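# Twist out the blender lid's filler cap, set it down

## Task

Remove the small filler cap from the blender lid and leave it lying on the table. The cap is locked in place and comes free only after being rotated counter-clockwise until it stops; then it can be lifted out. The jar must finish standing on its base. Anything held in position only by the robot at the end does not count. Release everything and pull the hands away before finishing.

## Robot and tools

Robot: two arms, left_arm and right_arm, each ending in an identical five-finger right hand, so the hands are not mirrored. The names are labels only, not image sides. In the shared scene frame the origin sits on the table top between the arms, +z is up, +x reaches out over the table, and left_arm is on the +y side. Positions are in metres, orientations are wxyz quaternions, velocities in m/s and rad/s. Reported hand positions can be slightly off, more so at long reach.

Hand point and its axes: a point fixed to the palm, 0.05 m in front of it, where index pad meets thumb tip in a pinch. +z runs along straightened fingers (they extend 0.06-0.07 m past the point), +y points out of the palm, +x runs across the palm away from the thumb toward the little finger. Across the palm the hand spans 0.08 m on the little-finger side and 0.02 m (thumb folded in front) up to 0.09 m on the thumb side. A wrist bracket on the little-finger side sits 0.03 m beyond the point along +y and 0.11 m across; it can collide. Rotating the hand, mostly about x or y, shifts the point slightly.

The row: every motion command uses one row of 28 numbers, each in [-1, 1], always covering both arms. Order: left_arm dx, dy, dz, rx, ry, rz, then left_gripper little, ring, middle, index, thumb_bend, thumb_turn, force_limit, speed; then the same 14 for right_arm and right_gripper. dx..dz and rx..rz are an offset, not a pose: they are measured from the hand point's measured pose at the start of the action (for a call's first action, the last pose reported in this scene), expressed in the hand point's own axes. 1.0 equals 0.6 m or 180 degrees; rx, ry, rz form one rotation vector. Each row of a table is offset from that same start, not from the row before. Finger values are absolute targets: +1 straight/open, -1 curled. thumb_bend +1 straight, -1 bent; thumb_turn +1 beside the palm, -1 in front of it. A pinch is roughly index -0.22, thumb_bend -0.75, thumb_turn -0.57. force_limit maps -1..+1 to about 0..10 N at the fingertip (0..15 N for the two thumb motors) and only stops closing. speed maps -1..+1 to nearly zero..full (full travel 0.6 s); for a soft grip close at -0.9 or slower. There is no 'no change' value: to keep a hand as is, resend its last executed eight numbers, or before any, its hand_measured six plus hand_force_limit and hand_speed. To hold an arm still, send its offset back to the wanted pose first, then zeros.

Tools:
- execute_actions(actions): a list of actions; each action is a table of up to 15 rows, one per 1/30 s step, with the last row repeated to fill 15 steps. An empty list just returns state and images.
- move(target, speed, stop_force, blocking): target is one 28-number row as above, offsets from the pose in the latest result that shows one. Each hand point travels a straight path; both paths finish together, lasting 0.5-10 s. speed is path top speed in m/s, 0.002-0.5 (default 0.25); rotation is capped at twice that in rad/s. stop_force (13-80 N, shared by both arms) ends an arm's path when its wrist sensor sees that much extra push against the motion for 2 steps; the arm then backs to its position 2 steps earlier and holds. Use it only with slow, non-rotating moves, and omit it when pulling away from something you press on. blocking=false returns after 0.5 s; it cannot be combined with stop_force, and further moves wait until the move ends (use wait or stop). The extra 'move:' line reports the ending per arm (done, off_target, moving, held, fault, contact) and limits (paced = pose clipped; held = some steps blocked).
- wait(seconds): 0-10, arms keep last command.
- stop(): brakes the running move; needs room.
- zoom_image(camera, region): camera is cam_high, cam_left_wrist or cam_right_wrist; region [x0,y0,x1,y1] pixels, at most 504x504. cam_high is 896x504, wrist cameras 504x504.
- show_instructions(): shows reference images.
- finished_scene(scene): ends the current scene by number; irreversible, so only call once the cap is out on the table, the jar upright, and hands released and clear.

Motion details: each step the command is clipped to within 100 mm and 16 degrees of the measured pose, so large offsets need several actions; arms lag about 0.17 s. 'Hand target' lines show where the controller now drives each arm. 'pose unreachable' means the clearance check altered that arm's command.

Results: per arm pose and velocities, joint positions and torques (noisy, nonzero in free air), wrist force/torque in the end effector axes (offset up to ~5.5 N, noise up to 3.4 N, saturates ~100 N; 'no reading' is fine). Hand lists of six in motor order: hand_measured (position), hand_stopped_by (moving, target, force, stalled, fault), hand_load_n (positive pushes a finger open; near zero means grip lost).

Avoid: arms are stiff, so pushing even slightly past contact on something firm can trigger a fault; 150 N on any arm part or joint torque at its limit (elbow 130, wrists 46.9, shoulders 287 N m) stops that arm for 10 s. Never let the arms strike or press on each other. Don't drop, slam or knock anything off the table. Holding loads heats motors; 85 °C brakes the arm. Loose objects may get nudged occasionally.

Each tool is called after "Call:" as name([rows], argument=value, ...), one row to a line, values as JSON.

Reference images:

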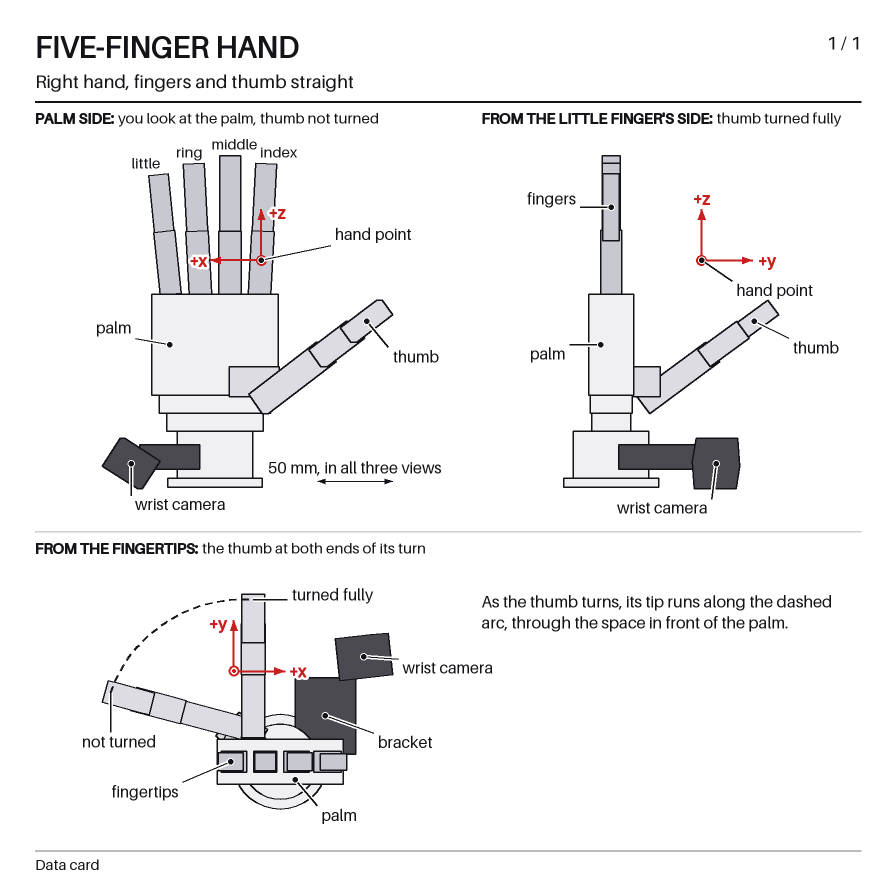

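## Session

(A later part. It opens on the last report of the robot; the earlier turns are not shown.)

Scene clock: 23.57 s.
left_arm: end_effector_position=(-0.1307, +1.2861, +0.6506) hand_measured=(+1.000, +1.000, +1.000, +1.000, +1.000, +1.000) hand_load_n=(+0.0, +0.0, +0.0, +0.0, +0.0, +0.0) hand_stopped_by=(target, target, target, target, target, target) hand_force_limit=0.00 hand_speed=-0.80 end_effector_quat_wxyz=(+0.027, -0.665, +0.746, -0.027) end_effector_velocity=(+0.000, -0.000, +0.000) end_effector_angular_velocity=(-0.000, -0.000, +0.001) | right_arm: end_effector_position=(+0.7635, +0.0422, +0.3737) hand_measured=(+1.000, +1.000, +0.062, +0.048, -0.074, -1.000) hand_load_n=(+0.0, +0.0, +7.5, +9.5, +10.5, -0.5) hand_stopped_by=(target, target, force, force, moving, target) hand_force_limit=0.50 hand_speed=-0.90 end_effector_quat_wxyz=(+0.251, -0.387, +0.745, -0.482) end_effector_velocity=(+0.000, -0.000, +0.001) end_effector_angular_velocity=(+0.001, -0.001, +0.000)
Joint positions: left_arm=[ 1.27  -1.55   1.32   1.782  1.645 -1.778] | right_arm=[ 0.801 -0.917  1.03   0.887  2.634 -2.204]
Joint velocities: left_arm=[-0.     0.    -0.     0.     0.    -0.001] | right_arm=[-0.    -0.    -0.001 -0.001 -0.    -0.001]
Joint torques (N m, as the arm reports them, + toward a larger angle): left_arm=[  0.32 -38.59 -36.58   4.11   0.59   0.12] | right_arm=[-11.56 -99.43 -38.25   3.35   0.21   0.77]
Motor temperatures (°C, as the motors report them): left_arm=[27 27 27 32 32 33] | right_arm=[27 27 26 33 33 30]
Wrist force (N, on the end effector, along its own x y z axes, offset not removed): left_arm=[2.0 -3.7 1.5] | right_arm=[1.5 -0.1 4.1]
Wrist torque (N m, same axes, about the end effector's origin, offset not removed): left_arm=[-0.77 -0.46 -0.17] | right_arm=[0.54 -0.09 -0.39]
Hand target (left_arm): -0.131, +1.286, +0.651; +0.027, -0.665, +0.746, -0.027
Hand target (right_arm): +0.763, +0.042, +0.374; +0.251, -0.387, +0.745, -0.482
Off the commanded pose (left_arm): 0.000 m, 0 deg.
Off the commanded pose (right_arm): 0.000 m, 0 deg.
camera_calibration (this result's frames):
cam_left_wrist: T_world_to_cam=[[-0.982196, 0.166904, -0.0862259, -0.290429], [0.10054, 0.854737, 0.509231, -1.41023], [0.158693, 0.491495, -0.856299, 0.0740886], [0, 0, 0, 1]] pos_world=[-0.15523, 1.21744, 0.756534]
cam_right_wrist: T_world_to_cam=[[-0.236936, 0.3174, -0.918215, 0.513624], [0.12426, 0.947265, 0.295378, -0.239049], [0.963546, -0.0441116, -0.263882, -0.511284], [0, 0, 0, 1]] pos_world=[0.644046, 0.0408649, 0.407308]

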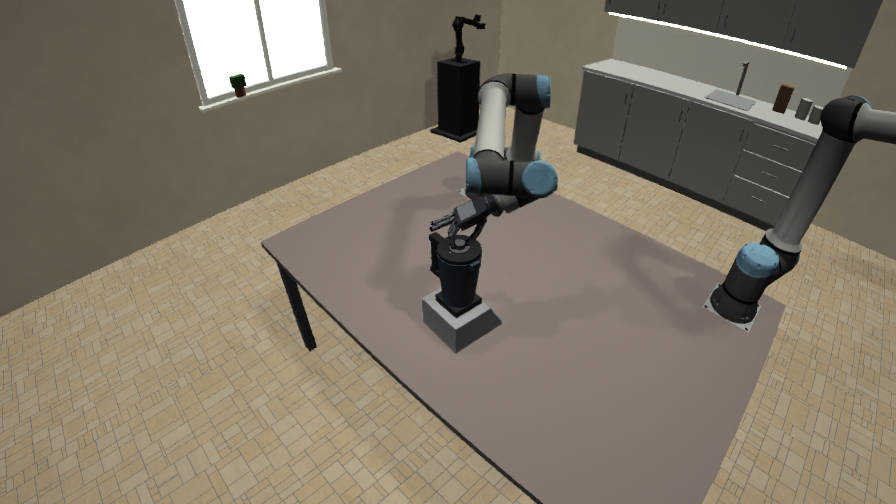

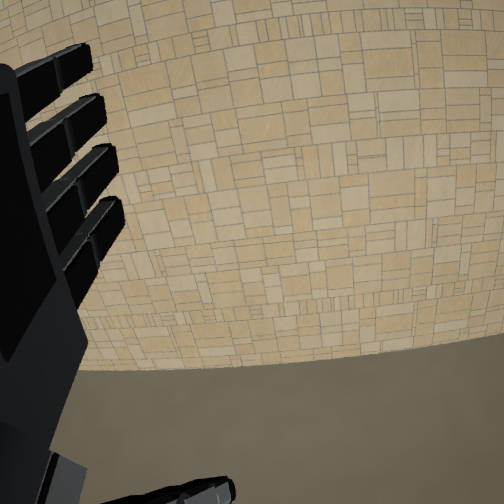

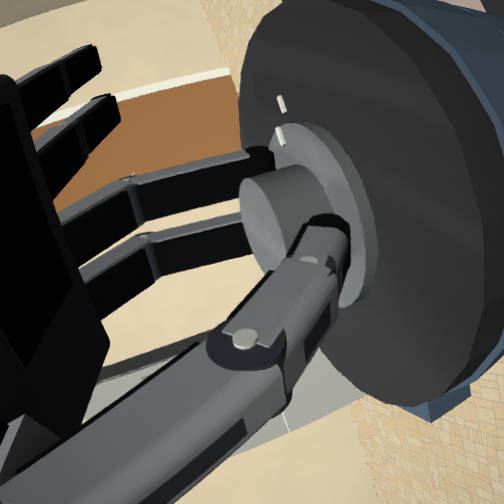

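Call:
move(target=[0,0,0,0,0,0, 1,1,1,1,1,1,0,-0.8, 0.0035,0.002,-0.0044,0,-0.1014,-0.0455, 1,1,-0.35,-0.35,-0.45,-1,0.5,-0.9], speed=0.15)

Scene clock: 25.70 s.
left_arm: end_effector_position=(-0.1307, +1.2861, +0.6506) hand_measured=(+1.000, +1.000, +1.000, +1.000, +1.000, +1.000) hand_load_n=(+0.0, +0.0, +0.0, +0.0, +0.0, +0.0) hand_stopped_by=(target, target, target, target, target, target) hand_force_limit=0.00 hand_speed=-0.80 end_effector_quat_wxyz=(+0.027, -0.665, +0.746, -0.027) end_effector_velocity=(+0.000, +0.000, -0.000) end_effector_angular_velocity=(-0.000, -0.000, -0.001) | right_arm: end_effector_position=(+0.7599, +0.0421, +0.3735) hand_measured=(+1.000, +1.000, +0.062, +0.048, -0.072, -1.000) hand_load_n=(+0.0, +0.0, +5.5, +9.0, +11.0, +4.0) hand_stopped_by=(target, target, force, force, force, target) hand_force_limit=0.50 hand_speed=-0.90 end_effector_quat_wxyz=(+0.330, -0.510, +0.667, -0.432) end_effector_velocity=(-0.001, -0.000, -0.001) end_effector_angular_velocity=(-0.000, -0.000, +0.014)
Joint positions: left_arm=[ 1.27  -1.55   1.32   1.782  1.645 -1.778] | right_arm=[ 0.748 -1.113  1.279  0.446  2.349 -2.683]
Joint velocities: left_arm=[0.    0.    0.    0.    0.    0.001] | right_arm=[-0.003 -0.007  0.012 -0.015 -0.014 -0.014]
Joint torques (N m, as the arm reports them, + toward a larger angle): left_arm=[  1.32 -39.32 -36.17   3.93   0.89   0.05] | right_arm=[-19.62 -91.94 -30.32  -0.25  -1.51  -2.82]
Motor temperatures (°C, as the motors report them): left_arm=[27 27 27 32 32 33] | right_arm=[27 27 26 33 33 30]
Wrist force (N, on the end effector, along its own x y z axes, offset not removed): left_arm=[-0.1 -4.0 3.3] | right_arm=[-2.3 2.0 0.5]
Wrist torque (N m, same axes, about the end effector's origin, offset not removed): left_arm=[-0.86 -0.13 -0.19] | right_arm=[0.41 -0.10 -0.24]
Hand target (left_arm): -0.131, +1.286, +0.651; +0.027, -0.665, +0.746, -0.027
Hand target (right_arm): +0.760, +0.042, +0.373; +0.331, -0.510, +0.667, -0.431
Off the commanded pose (left_arm): 0.000 m, 0 deg.
Off the commanded pose (right_arm): 0.000 m, 0 deg.
move: done
camera_calibration (this result's frames):
cam_left_wrist: T_world_to_cam=[[-0.982196, 0.166904, -0.0862258, -0.290429], [0.10054, 0.854737, 0.509231, -1.41023], [0.158693, 0.491495, -0.8563, 0.0740886], [0, 0, 0, 1]] pos_world=[-0.15523, 1.21744, 0.756534]
cam_right_wrist: T_world_to_cam=[[-0.330515, 0.217764, -0.918335, 0.587941], [-0.205344, 0.933116, 0.295173, 0.0127184], [0.921191, 0.286134, -0.263692, -0.489649], [0, 0, 0, 1]] pos_world=[0.647995, 0.000205375, 0.407056]

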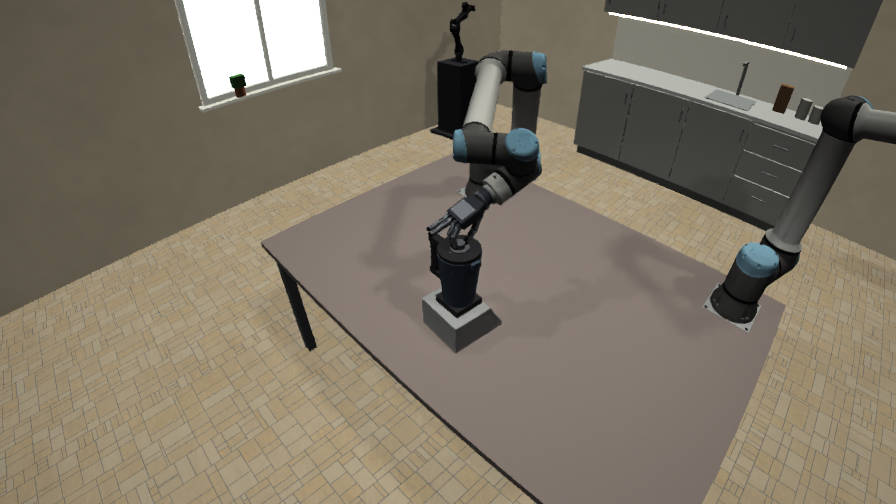

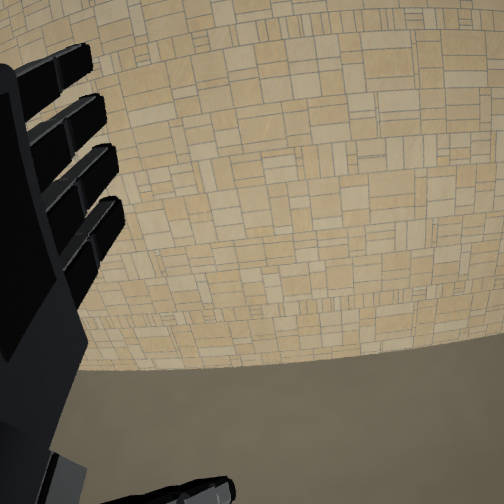

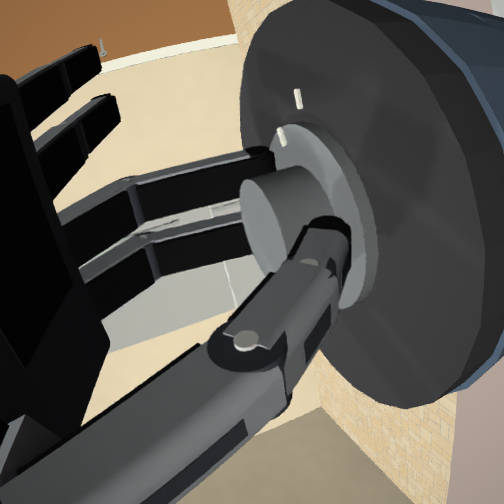

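Call:
zoom_image(camera="cam_high", region=[400, 195, 520, 365])

Region (400, 195, 520, 365) of cam_high's 896x504 image, scaled by 2.965, with more detail than that image has; it fills the left 356 columns of this view, and the rest is white.

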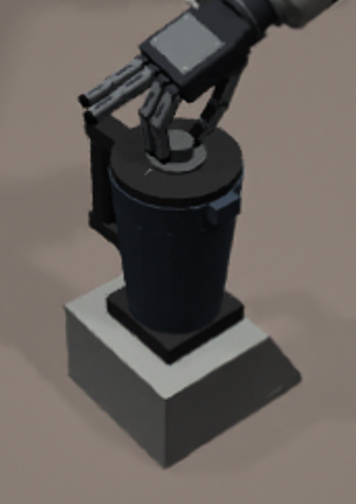

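Call:
move(target=[0,0,0,0,0,0, 1,1,1,1,1,1,0,-0.8, 0.0072,0.0028,-0.0069,0,-0.1774,-0.0797, 1,1,-0.35,-0.35,-0.45,-1,0.5,-0.9], speed=0.22)

Scene clock: 27.93 s.
left_arm: end_effector_position=(-0.1307, +1.2861, +0.6506) hand_measured=(+1.000, +1.000, +1.000, +1.000, +1.000, +1.000) hand_load_n=(+0.0, +0.0, +0.0, +0.0, +0.0, +0.0) hand_stopped_by=(target, target, target, target, target, target) hand_force_limit=0.00 hand_speed=-0.80 end_effector_quat_wxyz=(+0.027, -0.665, +0.746, -0.027) end_effector_velocity=(+0.000, -0.000, -0.000) end_effector_angular_velocity=(-0.001, -0.001, +0.000) | right_arm: end_effector_position=(+0.7545, +0.0392, +0.3734) hand_measured=(+1.000, +1.000, +0.062, +0.048, -0.072, -1.000) hand_load_n=(+0.0, +0.0, +6.0, +9.5, +10.5, +3.0) hand_stopped_by=(target, target, force, force, force, target) hand_force_limit=0.50 hand_speed=-0.90 end_effector_quat_wxyz=(-0.445, +0.686, -0.483, +0.313) end_effector_velocity=(+0.000, -0.000, -0.001) end_effector_angular_velocity=(+0.002, +0.001, +0.018)
Joint positions: left_arm=[ 1.27  -1.55   1.32   1.782  1.645 -1.778] | right_arm=[ 0.576 -1.282  1.496  0.208  1.66  -3.102]
Joint velocities: left_arm=[-0.     0.     0.     0.     0.001 -0.   ] | right_arm=[-0.006 -0.001  0.003 -0.002 -0.023 -0.008]
Joint torques (N m, as the arm reports them, + toward a larger angle): left_arm=[ -0.36 -38.23 -36.49   4.19   0.49   0.2 ] | right_arm=[-18.48 -79.28 -30.27  -1.25  -2.27  -2.56]
Motor temperatures (°C, as the motors report them): left_arm=[27 27 27 32 32 33] | right_arm=[27 27 26 33 33 30]
Wrist force (N, on the end effector, along its own x y z axes, offset not removed): left_arm=[0.6 -5.1 1.5] | right_arm=[-1.4 1.3 3.0]
Wrist torque (N m, same axes, about the end effector's origin, offset not removed): left_arm=[-0.90 -0.11 -0.23] | right_arm=[0.48 -0.23 -0.25]
Hand target (left_arm): -0.131, +1.286, +0.651; +0.027, -0.665, +0.746, -0.027
Hand target (right_arm): +0.755, +0.039, +0.373; -0.445, +0.686, -0.483, +0.313
Off the commanded pose (left_arm): 0.000 m, 0 deg.
Off the commanded pose (right_arm): 0.000 m, 0 deg.
move: done
camera_calibration (this result's frames):
cam_left_wrist: T_world_to_cam=[[-0.982196, 0.166904, -0.0862259, -0.290428], [0.10054, 0.854737, 0.509231, -1.41023], [0.158693, 0.491495, -0.856299, 0.0740886], [0, 0, 0, 1]] pos_world=[-0.15523, 1.21744, 0.756534]
cam_right_wrist: T_world_to_cam=[[-0.394562, -0.0105523, -0.918809, 0.644192], [-0.702341, 0.648219, 0.29416, 0.400883], [0.592485, 0.761381, -0.263174, -0.254677], [0, 0, 0, 1]] pos_world=[0.686622, -0.0591563, 0.406941]

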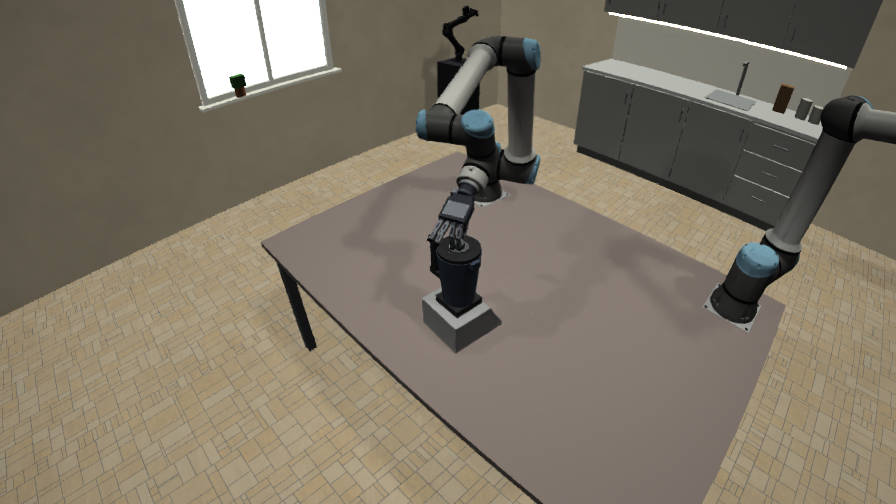

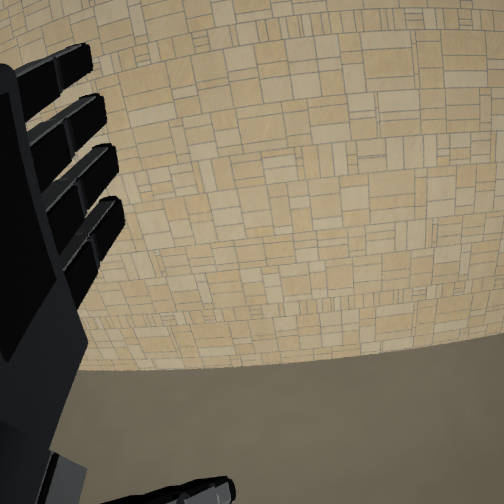

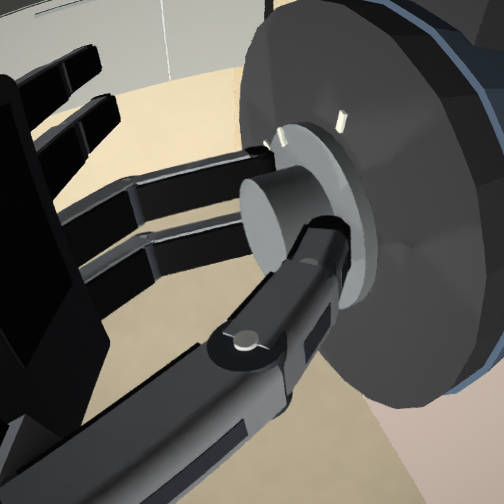

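Call:
move(target=[0,0,0,0,0,0, 1,1,1,1,1,1,0,-0.8, 0.008,0.003,-0.0072,0,-0.1927,-0.0861, 1,1,-0.35,-0.35,-0.45,-1,0.5,-0.9], speed=0.25)

Scene clock: 30.17 s.
left_arm: end_effector_position=(-0.1307, +1.2861, +0.6506) hand_measured=(+1.000, +1.000, +1.000, +1.000, +1.000, +1.000) hand_load_n=(+0.0, +0.0, +0.0, +0.0, +0.0, +0.0) hand_stopped_by=(target, target, target, target, target, target) hand_force_limit=0.00 hand_speed=-0.80 end_effector_quat_wxyz=(+0.027, -0.665, +0.746, -0.027) end_effector_velocity=(-0.000, +0.000, +0.000) end_effector_angular_velocity=(+0.001, +0.000, -0.000) | right_arm: end_effector_position=(+0.7519, +0.0333, +0.3736) hand_measured=(+1.000, +1.000, +0.062, +0.048, -0.072, -1.000) hand_load_n=(+0.0, +0.0, +5.5, +9.5, +10.5, +7.0) hand_stopped_by=(target, target, force, force, force, target) hand_force_limit=0.50 hand_speed=-0.90 end_effector_quat_wxyz=(-0.523, +0.805, -0.234, +0.152) end_effector_velocity=(-0.000, +0.001, -0.001) end_effector_angular_velocity=(-0.004, +0.000, +0.017)
Joint positions: left_arm=[ 1.27  -1.55   1.32   1.782  1.645 -1.778] | right_arm=[ 0.385 -1.215  1.418  0.345  0.895 -3.507]
Joint velocities: left_arm=[ 0.    -0.     0.    -0.001 -0.001  0.   ] | right_arm=[-0.001  0.007 -0.009  0.014 -0.013 -0.016]
Joint torques (N m, as the arm reports them, + toward a larger angle): left_arm=[  2.69 -39.97 -36.39   4.01   0.67   0.09] | right_arm=[-20.22 -44.37 -42.12   2.89  -1.27  -2.94]
Motor temperatures (°C, as the motors report them): left_arm=[27 27 27 32 32 33] | right_arm=[27 27 26 33 33 30]
Wrist force (N, on the end effector, along its own x y z axes, offset not removed): left_arm=[1.7 -4.9 2.1] | right_arm=[-5.0 -5.9 -1.9]
Wrist torque (N m, same axes, about the end effector's origin, offset not removed): left_arm=[-1.02 -0.36 -0.15] | right_arm=[0.31 0.08 -0.34]
Hand target (left_arm): -0.131, +1.286, +0.651; +0.027, -0.665, +0.746, -0.027
Hand target (right_arm): +0.752, +0.033, +0.374; -0.523, +0.806, -0.234, +0.152
Off the commanded pose (left_arm): 0.000 m, 0 deg.
Off the commanded pose (right_arm): 0.000 m, 0 deg.
move: done
camera_calibration (this result's frames):
cam_left_wrist: T_world_to_cam=[[-0.982196, 0.166904, -0.0862258, -0.290429], [0.10054, 0.854737, 0.509231, -1.41023], [0.158693, 0.491496, -0.856299, 0.0740882], [0, 0, 0, 1]] pos_world=[-0.15523, 1.21744, 0.756534]
cam_right_wrist: T_world_to_cam=[[-0.304091, -0.249484, -0.919394, 0.58339], [-0.952643, 0.0800729, 0.29336, 0.610167], [0.000429891, 0.965063, -0.262019, 0.189323], [0, 0, 0, 1]] pos_world=[0.758593, -0.0860198, 0.406973]

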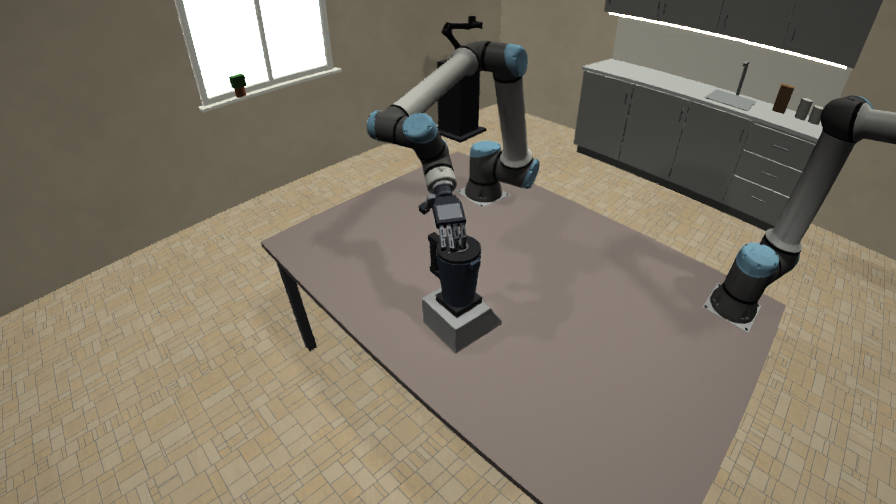

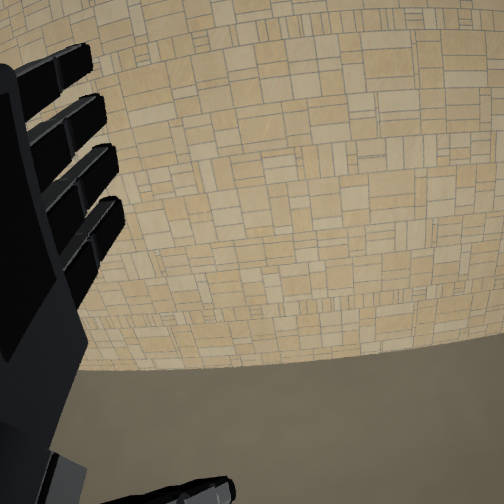

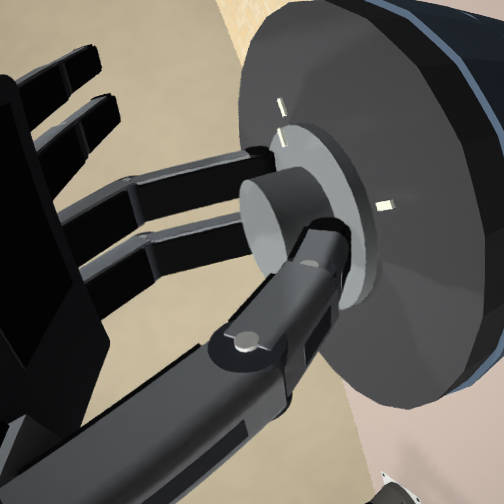

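Call:
zoom_image(camera="cam_right_wrist", region=[180, 80, 400, 300])

Call:
zoom_image(camera="cam_high", region=[400, 195, 520, 365])

Region (180, 80, 400, 300) of cam_right_wrist's 504x504 image, scaled by 2.291, with more detail than that image has.

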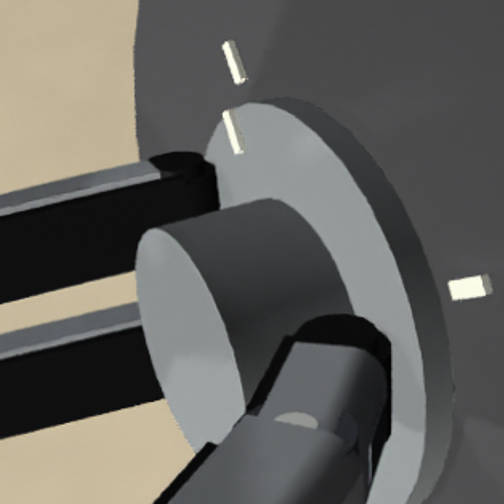

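Region (400, 195, 520, 365) of cam_high's 896x504 image, scaled by 2.965, with more detail than that image has; it fills the left 356 columns of this view, and the rest is white.

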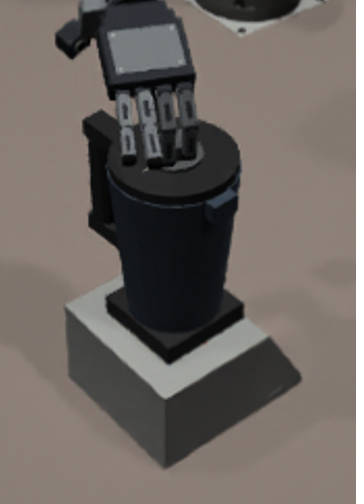

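Call:
move(target=[0,0,0,0,0,0, 1,1,1,1,1,1,0,-0.8, -0.0037,0.0002,-0.0011,0,-0.0203,-0.0091, 1,1,-0.35,-0.35,-0.45,-1,0.5,-0.9], speed=0.1)

Call:
zoom_image(camera="cam_right_wrist", region=[180, 80, 400, 300])

Scene clock: 31.27 s.
left_arm: end_effector_position=(-0.1307, +1.2861, +0.6506) hand_measured=(+1.000, +1.000, +1.000, +1.000, +1.000, +1.000) hand_load_n=(+0.0, +0.0, +0.0, +0.0, +0.0, +0.0) hand_stopped_by=(target, target, target, target, target, target) hand_force_limit=0.00 hand_speed=-0.80 end_effector_quat_wxyz=(+0.027, -0.665, +0.746, -0.027) end_effector_velocity=(-0.000, -0.000, +0.000) end_effector_angular_velocity=(+0.000, +0.002, +0.000) | right_arm: end_effector_position=(+0.7497, +0.0340, +0.3737) hand_measured=(+1.000, +1.000, +0.062, +0.048, -0.072, -1.000) hand_load_n=(+0.0, +0.0, +6.0, +8.5, +11.5, +6.0) hand_stopped_by=(target, target, force, force, force, target) hand_force_limit=0.50 hand_speed=-0.90 end_effector_quat_wxyz=(-0.528, +0.813, -0.207, +0.135) end_effector_velocity=(+0.000, +0.001, +0.001) end_effector_angular_velocity=(-0.000, -0.002, +0.017)
Joint positions: left_arm=[ 1.27  -1.55   1.32   1.782  1.645 -1.778] | right_arm=[ 0.374 -1.195  1.394  0.385  0.828 -3.562]
Joint velocities: left_arm=[ 0.    -0.     0.     0.    -0.002 -0.   ] | right_arm=[-0.002  0.006 -0.01   0.012 -0.016 -0.015]
Joint torques (N m, as the arm reports them, + toward a larger angle): left_arm=[  1.47 -38.89 -36.19   3.84   0.46   0.21] | right_arm=[-15.79 -54.81 -45.86   3.73  -3.91  -2.53]
Motor temperatures (°C, as the motors report them): left_arm=[27 27 27 32 32 33] | right_arm=[27 27 26 33 33 30]
Wrist force (N, on the end effector, along its own x y z axes, offset not removed): left_arm=[0.5 -3.7 2.0] | right_arm=[-0.3 5.2 2.6]
Wrist torque (N m, same axes, about the end effector's origin, offset not removed): left_arm=[-0.71 -0.19 -0.16] | right_arm=[0.60 0.29 -0.24]
Hand target (left_arm): -0.131, +1.286, +0.651; +0.027, -0.665, +0.746, -0.027
Hand target (right_arm): +0.750, +0.034, +0.374; -0.528, +0.813, -0.206, +0.134
Off the commanded pose (left_arm): 0.000 m, 0 deg.
Off the commanded pose (right_arm): 0.000 m, 0 deg.
move: done
camera_calibration (this result's frames):
cam_left_wrist: T_world_to_cam=[[-0.982196, 0.166904, -0.0862259, -0.290428], [0.10054, 0.854737, 0.509231, -1.41023], [0.158693, 0.491495, -0.8563, 0.0740886], [0, 0, 0, 1]] pos_world=[-0.15523, 1.21744, 0.756534]
cam_right_wrist: T_world_to_cam=[[-0.28625, -0.269381, -0.919508, 0.570388], [-0.95596, 0.0153721, 0.293094, 0.6128], [-0.0648193, 0.962911, -0.261918, 0.237699], [0, 0, 0, 1]] pos_world=[0.764493, -0.084651, 0.407126]

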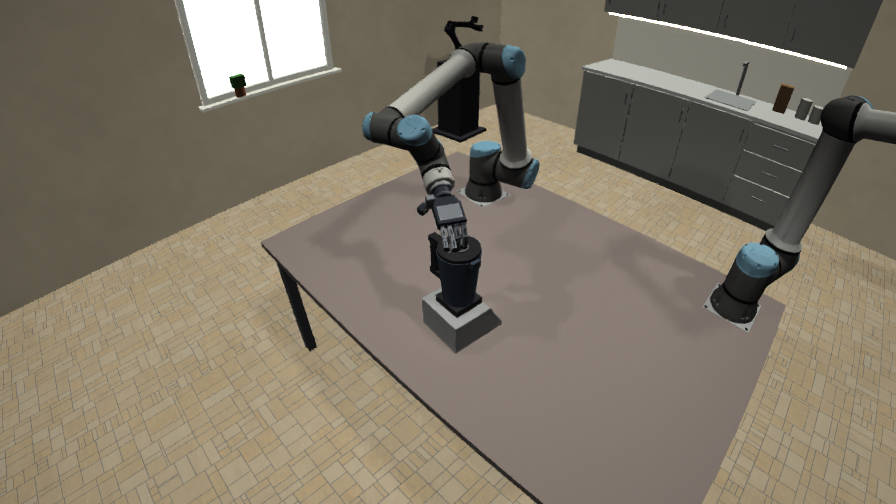

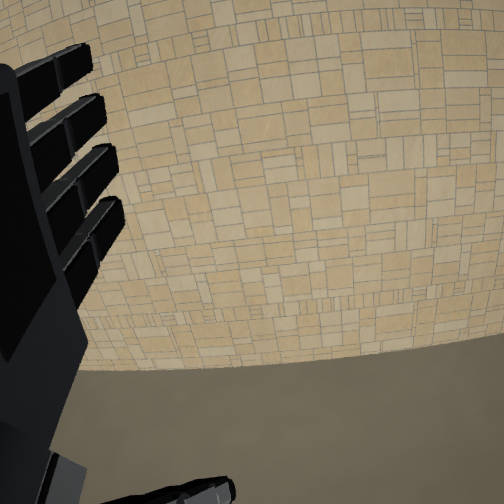

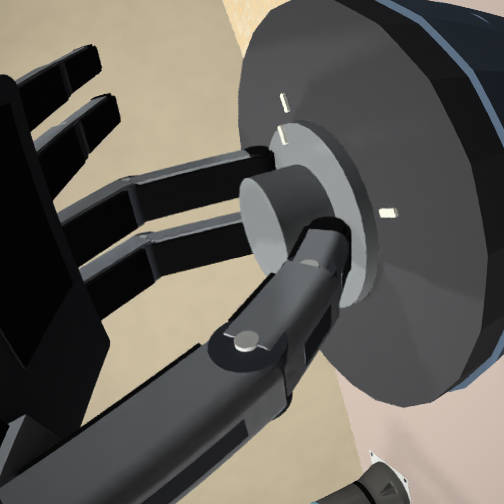

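Region (180, 80, 400, 300) of cam_right_wrist's 504x504 image, scaled by 2.291, with more detail than that image has.

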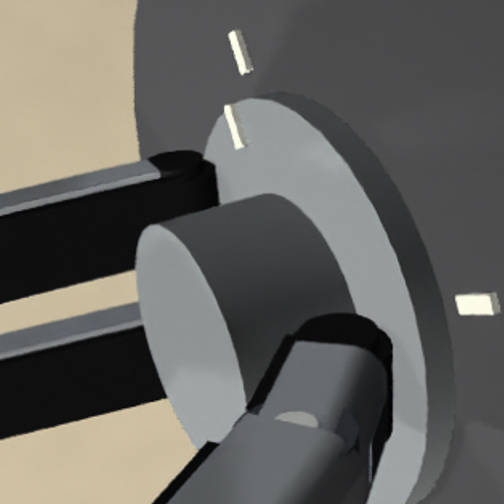

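Call:
move(target=[0,0,0,0,0,0, 1,1,1,1,1,1,0,-0.8, 0,-0.0228,-0.0102,0,0.0051,0.0023, 1,1,-0.35,-0.35,-0.45,-1,0.5,-0.9], speed=0.03)

Scene clock: 32.23 s.
left_arm: end_effector_position=(-0.1307, +1.2861, +0.6506) hand_measured=(+1.000, +1.000, +1.000, +1.000, +1.000, +1.000) hand_load_n=(+0.0, +0.0, +0.0, +0.0, +0.0, +0.0) hand_stopped_by=(target, target, target, target, target, target) hand_force_limit=0.00 hand_speed=-0.80 end_effector_quat_wxyz=(+0.027, -0.665, +0.746, -0.027) end_effector_velocity=(-0.000, +0.000, -0.000) end_effector_angular_velocity=(+0.001, -0.000, +0.001) | right_arm: end_effector_position=(+0.7497, +0.0339, +0.3884) hand_measured=(+1.000, +1.000, +0.062, +0.048, -0.072, -1.000) hand_load_n=(+0.0, +0.0, +7.0, +6.5, +12.5, +0.5) hand_stopped_by=(target, target, force, force, force, target) hand_force_limit=0.50 hand_speed=-0.90 end_effector_quat_wxyz=(-0.527, +0.811, -0.214, +0.139) end_effector_velocity=(-0.000, +0.001, +0.003) end_effector_angular_velocity=(-0.000, -0.002, -0.003)
Joint positions: left_arm=[ 1.27  -1.55   1.32   1.782  1.645 -1.778] | right_arm=[ 0.377 -1.205  1.382  0.398  0.845 -3.547]
Joint velocities: left_arm=[ 0.     0.    -0.    -0.001 -0.    -0.001] | right_arm=[ 0.002 -0.002 -0.003  0.002  0.004  0.002]
Joint torques (N m, as the arm reports them, + toward a larger angle): left_arm=[  1.38 -37.93 -35.65   3.86   0.79   0.  ] | right_arm=[ 13.32 -90.47 -46.81   3.65   1.75   2.33]
Motor temperatures (°C, as the motors report them): left_arm=[27 27 27 32 32 33] | right_arm=[27 27 26 33 33 30]
Wrist force (N, on the end effector, along its own x y z axes, offset not removed): left_arm=[-0.7 -4.0 2.2] | right_arm=[-1.4 5.0 5.0]
Wrist torque (N m, same axes, about the end effector's origin, offset not removed): left_arm=[-0.81 0.00 -0.35] | right_arm=[0.39 -0.03 -0.43]
Hand target (left_arm): -0.131, +1.286, +0.651; +0.027, -0.665, +0.746, -0.027
Hand target (right_arm): +0.750, +0.034, +0.389; -0.527, +0.811, -0.214, +0.139
Off the commanded pose (left_arm): 0.000 m, 0 deg.
Off the commanded pose (right_arm): 0.000 m, 0 deg.
move: done
camera_calibration (this result's frames):
cam_left_wrist: T_world_to_cam=[[-0.982196, 0.166904, -0.0862258, -0.290429], [0.10054, 0.854737, 0.509231, -1.41023], [0.158693, 0.491495, -0.856299, 0.0740884], [0, 0, 0, 1]] pos_world=[-0.15523, 1.21744, 0.756534]
cam_right_wrist: T_world_to_cam=[[-0.290901, -0.264391, -0.919497, 0.587149], [-0.955533, 0.0317573, 0.29317, 0.607592], [-0.0483109, 0.963893, -0.261873, 0.229162], [0, 0, 0, 1]] pos_world=[0.762447, -0.0849459, 0.421765]

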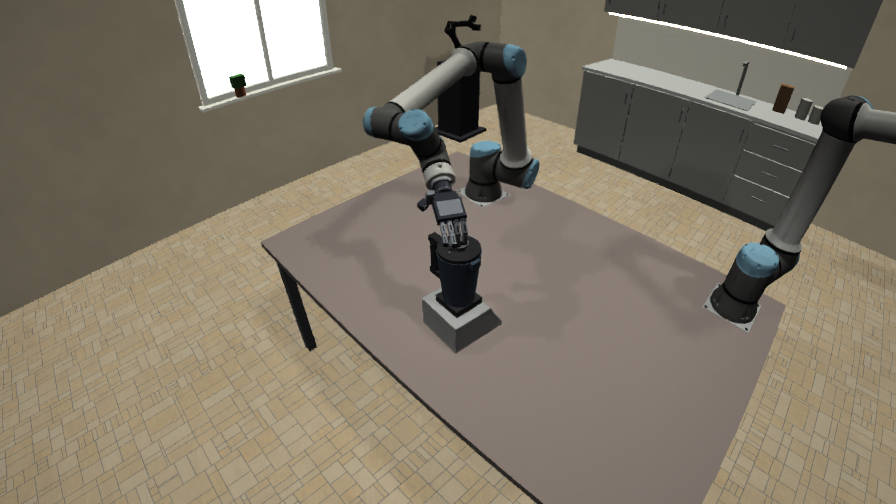

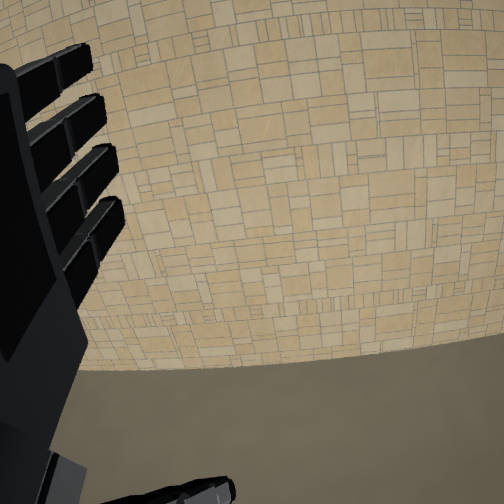

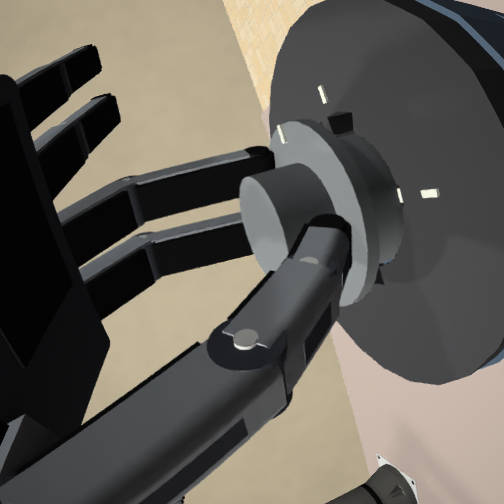

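Call:
move(target=[0,0,0,0,0,0, 1,1,1,1,1,1,0,-0.8, 0,-0.0685,-0.0306,0,0,0, 1,1,-0.35,-0.35,-0.45,-1,0.5,-0.9], speed=0.07)

Scene clock: 33.50 s.
left_arm: end_effector_position=(-0.1307, +1.2861, +0.6506) hand_measured=(+1.000, +1.000, +1.000, +1.000, +1.000, +1.000) hand_load_n=(+0.0, +0.0, +0.0, +0.0, +0.0, +0.0) hand_stopped_by=(target, target, target, target, target, target) hand_force_limit=0.00 hand_speed=-0.80 end_effector_quat_wxyz=(+0.027, -0.665, +0.746, -0.027) end_effector_velocity=(+0.000, +0.000, -0.000) end_effector_angular_velocity=(-0.001, -0.001, +0.000) | right_arm: end_effector_position=(+0.7497, +0.0338, +0.4331) hand_measured=(+1.000, +1.000, +0.062, +0.048, -0.072, -1.000) hand_load_n=(+0.0, +0.0, +7.0, +6.5, +12.0, +0.5) hand_stopped_by=(target, target, force, force, force, target) hand_force_limit=0.50 hand_speed=-0.90 end_effector_quat_wxyz=(-0.527, +0.811, -0.214, +0.139) end_effector_velocity=(-0.001, +0.001, +0.003) end_effector_angular_velocity=(-0.000, +0.001, +0.002)
Joint positions: left_arm=[ 1.27  -1.55   1.32   1.782  1.645 -1.778] | right_arm=[ 0.377 -1.216  1.317  0.473  0.845 -3.548]
Joint velocities: left_arm=[-0.     0.    -0.     0.     0.001 -0.   ] | right_arm=[ 0.001 -0.    -0.005  0.006 -0.001 -0.001]
Joint torques (N m, as the arm reports them, + toward a larger angle): left_arm=[  2.39 -38.4  -36.14   3.87   0.36   0.01] | right_arm=[-15.48 -88.98 -47.37   3.05  -3.56  -2.59]
Motor temperatures (°C, as the motors report them): left_arm=[27 27 27 32 32 33] | right_arm=[27 27 26 33 33 30]
Wrist force (N, on the end effector, along its own x y z axes, offset not removed): left_arm=[0.7 -3.6 2.2] | right_arm=[0.1 1.8 1.5]
Wrist torque (N m, same axes, about the end effector's origin, offset not removed): left_arm=[-0.79 -0.25 -0.05] | right_arm=[0.10 -0.17 -0.36]
Hand target (left_arm): -0.131, +1.286, +0.651; +0.027, -0.665, +0.746, -0.027
Hand target (right_arm): +0.750, +0.034, +0.433; -0.527, +0.811, -0.214, +0.139
Off the commanded pose (left_arm): 0.000 m, 0 deg.
Off the commanded pose (right_arm): 0.000 m, 0 deg.
move: done
camera_calibration (this result's frames):
cam_left_wrist: T_world_to_cam=[[-0.982196, 0.166904, -0.0862259, -0.290428], [0.10054, 0.854737, 0.509231, -1.41023], [0.158693, 0.491495, -0.8563, 0.0740886], [0, 0, 0, 1]] pos_world=[-0.15523, 1.21744, 0.756534]
cam_right_wrist: T_world_to_cam=[[-0.290885, -0.264347, -0.919514, 0.628175], [-0.955539, 0.0317705, 0.293148, 0.594497], [-0.0482794, 0.963904, -0.261835, 0.240942], [0, 0, 0, 1]] pos_world=[0.762424, -0.0850762, 0.466427]

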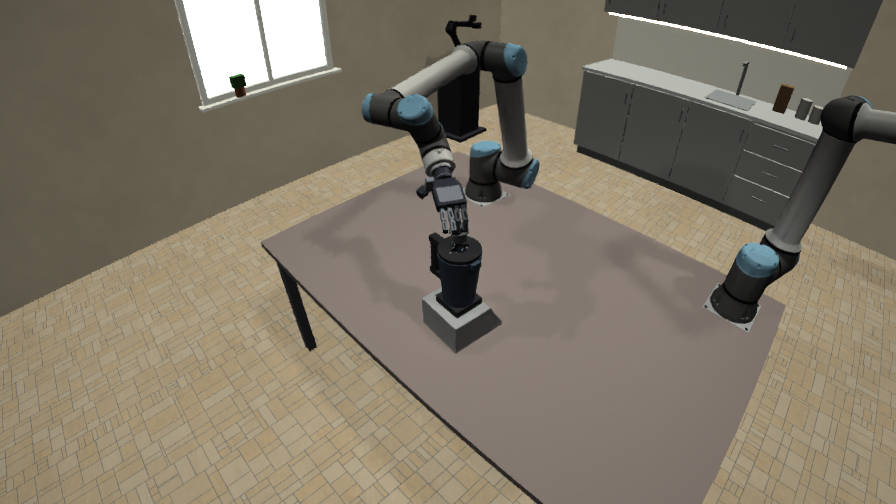

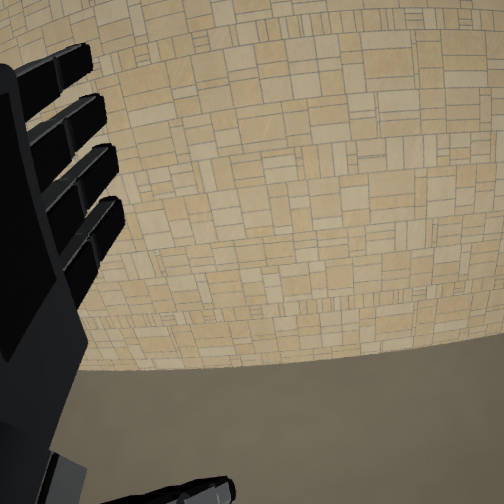

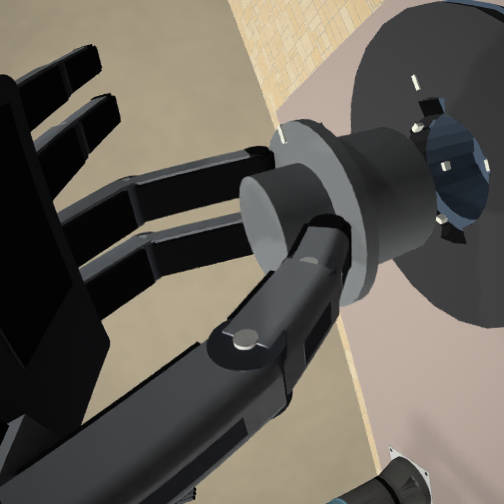

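Call:
move(target=[0,0,0,0,0,0, 1,1,1,1,1,1,0,-0.8, 0.013,0.1525,-0.289,0,0.0762,0.0339, 1,1,-0.35,-0.35,-0.45,-1,0.5,-0.9], speed=0.4)

Scene clock: 35.50 s.
left_arm: end_effector_position=(-0.1307, +1.2861, +0.6506) hand_measured=(+1.000, +1.000, +1.000, +1.000, +1.000, +1.000) hand_load_n=(+0.0, +0.0, +0.0, +0.0, +0.0, +0.0) hand_stopped_by=(target, target, target, target, target, target) hand_force_limit=0.00 hand_speed=-0.80 end_effector_quat_wxyz=(+0.027, -0.665, +0.746, -0.027) end_effector_velocity=(-0.000, +0.000, +0.000) end_effector_angular_velocity=(+0.000, +0.000, -0.000) | right_arm: end_effector_position=(+0.6600, -0.1399, +0.4196) hand_measured=(+1.000, +1.000, +0.062, +0.048, -0.072, -1.000) hand_load_n=(+0.0, +0.0, +7.0, +6.5, +12.0, +0.5) hand_stopped_by=(target, target, force, force, force, target) hand_force_limit=0.50 hand_speed=-0.90 end_effector_quat_wxyz=(-0.504, +0.776, -0.318, +0.207) end_effector_velocity=(-0.001, -0.002, +0.000) end_effector_angular_velocity=(-0.000, +0.000, -0.003)
Joint positions: left_arm=[ 1.27  -1.55   1.32   1.782  1.645 -1.778] | right_arm=[ 0.175 -1.534  1.724  0.359  0.896 -3.506]
Joint velocities: left_arm=[-0. -0. -0. -0. -0.  0.] | right_arm=[-0.003 -0.004  0.004  0.001 -0.    -0.001]
Joint torques (N m, as the arm reports them, + toward a larger angle): left_arm=[ -0.04 -38.51 -36.52   3.94   0.63   0.23] | right_arm=[-15.68 -60.98 -32.38  -1.37  -3.26  -2.57]
Motor temperatures (°C, as the motors report them): left_arm=[27 27 27 32 32 33] | right_arm=[27 27 26 33 33 30]
Wrist force (N, on the end effector, along its own x y z axes, offset not removed): left_arm=[0.7 -5.4 0.6] | right_arm=[1.3 3.4 1.7]
Wrist torque (N m, same axes, about the end effector's origin, offset not removed): left_arm=[-0.92 -0.20 -0.21] | right_arm=[0.36 -0.33 -0.35]
Hand target (left_arm): -0.131, +1.286, +0.651; +0.027, -0.665, +0.746, -0.027
Hand target (right_arm): +0.660, -0.140, +0.420; -0.504, +0.776, -0.318, +0.207
Off the commanded pose (left_arm): 0.000 m, 0 deg.
Off the commanded pose (right_arm): 0.000 m, 0 deg.
move: done
camera_calibration (this result's frames):
cam_left_wrist: T_world_to_cam=[[-0.982196, 0.166904, -0.0862258, -0.290429], [0.10054, 0.854737, 0.509231, -1.41023], [0.158693, 0.491495, -0.856299, 0.0740886], [0, 0, 0, 1]] pos_world=[-0.15523, 1.21744, 0.756534]
cam_right_wrist: T_world_to_cam=[[-0.349815, -0.180219, -0.919321, 0.594371], [-0.914635, 0.277991, 0.293536, 0.525567], [0.202662, 0.943526, -0.26208, 0.232102], [0, 0, 0, 1]] pos_world=[0.641583, -0.25798, 0.452973]

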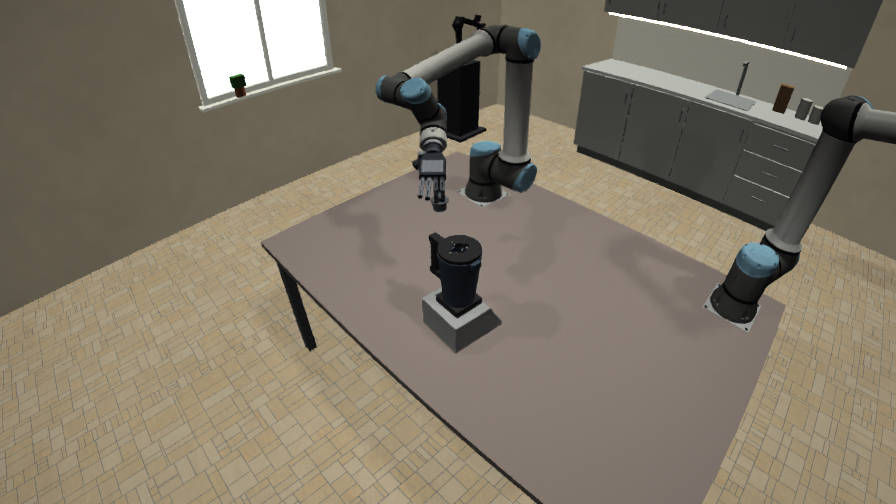

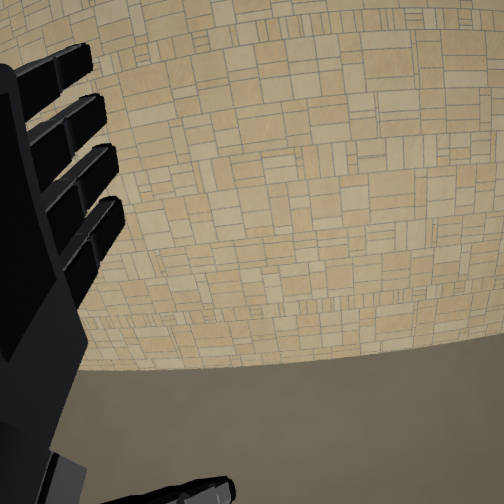

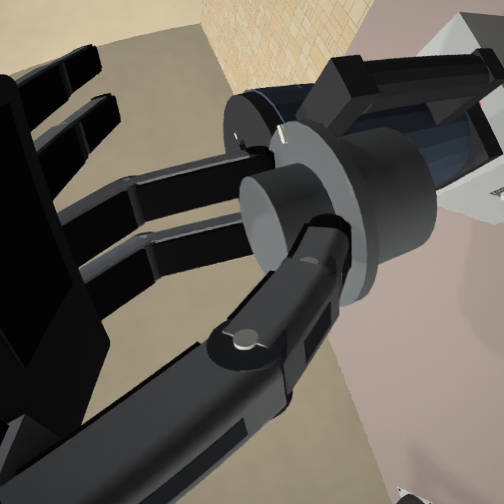

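Call:
move(target=[0,0,0,0,0,0, 1,1,1,1,1,1,0,-0.8, 0.2107,0.5927,0.0812,0,0.1015,0.0452, 1,1,-0.35,-0.35,-0.45,-1,0.5,-0.9], speed=0.4)

Scene clock: 37.63 s.
left_arm: end_effector_position=(-0.1307, +1.2861, +0.6506) hand_measured=(+1.000, +1.000, +1.000, +1.000, +1.000, +1.000) hand_load_n=(+0.0, +0.0, +0.0, +0.0, +0.0, +0.0) hand_stopped_by=(target, target, target, target, target, target) hand_force_limit=0.00 hand_speed=-0.80 end_effector_quat_wxyz=(+0.027, -0.665, +0.746, -0.027) end_effector_velocity=(-0.000, -0.000, +0.000) end_effector_angular_velocity=(-0.001, +0.001, -0.000) | right_arm: end_effector_position=(+0.6795, -0.2992, +0.0750) hand_measured=(+1.000, +1.000, +0.062, +0.048, -0.072, -1.000) hand_load_n=(+0.0, +0.0, +7.0, +6.5, +12.0, +0.5) hand_stopped_by=(target, target, force, force, force, target) hand_force_limit=0.50 hand_speed=-0.90 end_effector_quat_wxyz=(-0.460, +0.709, -0.448, +0.291) end_effector_velocity=(+0.001, -0.001, -0.003) end_effector_angular_velocity=(-0.001, -0.002, -0.003)
Joint positions: left_arm=[ 1.27  -1.55   1.32   1.782  1.645 -1.778] | right_arm=[-0.041 -1.338  2.197 -0.358  1.012 -3.424]
Joint velocities: left_arm=[ 0.     0.    -0.     0.001 -0.     0.001] | right_arm=[-0.001  0.005  0.001 -0.008  0.001  0.   ]
Joint torques (N m, as the arm reports them, + toward a larger angle): left_arm=[  0.96 -39.2  -36.09   3.97   0.69   0.21] | right_arm=[-15.75 -27.   -19.63  -1.5    2.47   2.43]
Motor temperatures (°C, as the motors report them): left_arm=[27 27 27 32 32 33] | right_arm=[27 27 26 33 33 30]
Wrist force (N, on the end effector, along its own x y z axes, offset not removed): left_arm=[1.5 -3.6 1.7] | right_arm=[-0.3 4.2 2.0]
Wrist torque (N m, same axes, about the end effector's origin, offset not removed): left_arm=[-0.81 -0.37 -0.11] | right_arm=[0.43 -0.10 -0.36]
Hand target (left_arm): -0.131, +1.286, +0.651; +0.027, -0.665, +0.746, -0.027
Hand target (right_arm): +0.680, -0.299, +0.075; -0.460, +0.709, -0.448, +0.291
Off the commanded pose (left_arm): 0.000 m, 0 deg.
Off the commanded pose (right_arm): 0.001 m, 0 deg.
move: done
camera_calibration (this result's frames):
cam_left_wrist: T_world_to_cam=[[-0.982196, 0.166904, -0.0862259, -0.290429], [0.10054, 0.854737, 0.509231, -1.41023], [0.158693, 0.491495, -0.8563, 0.0740886], [0, 0, 0, 1]] pos_world=[-0.15523, 1.21744, 0.756534]
cam_right_wrist: T_world_to_cam=[[-0.391041, -0.0499587, -0.919016, 0.322686], [-0.764333, 0.573885, 0.294026, 0.675127], [0.512721, 0.817411, -0.262598, 0.0397784], [0, 0, 0, 1]] pos_world=[0.62181, -0.40384, 0.108494]

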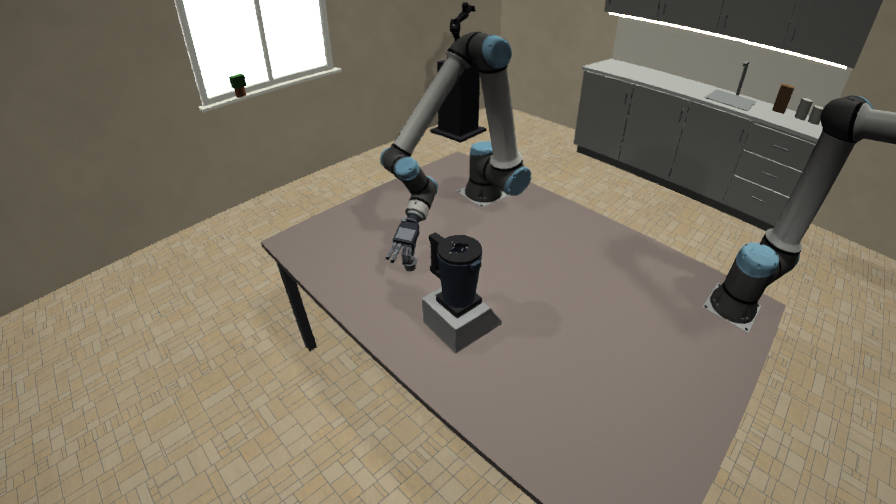

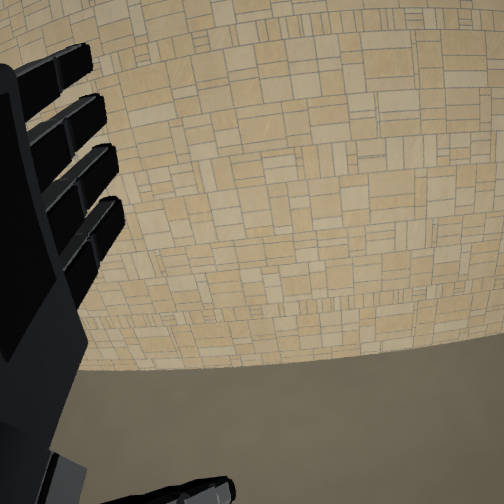

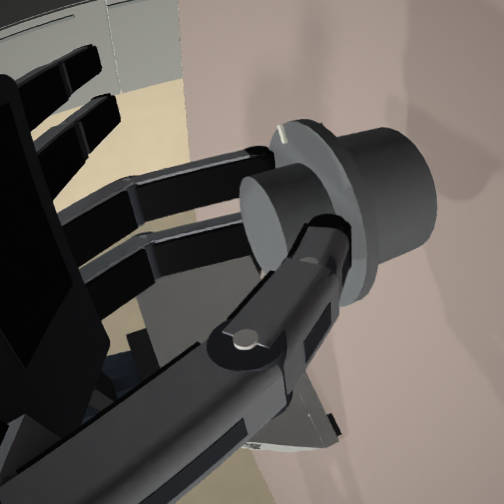

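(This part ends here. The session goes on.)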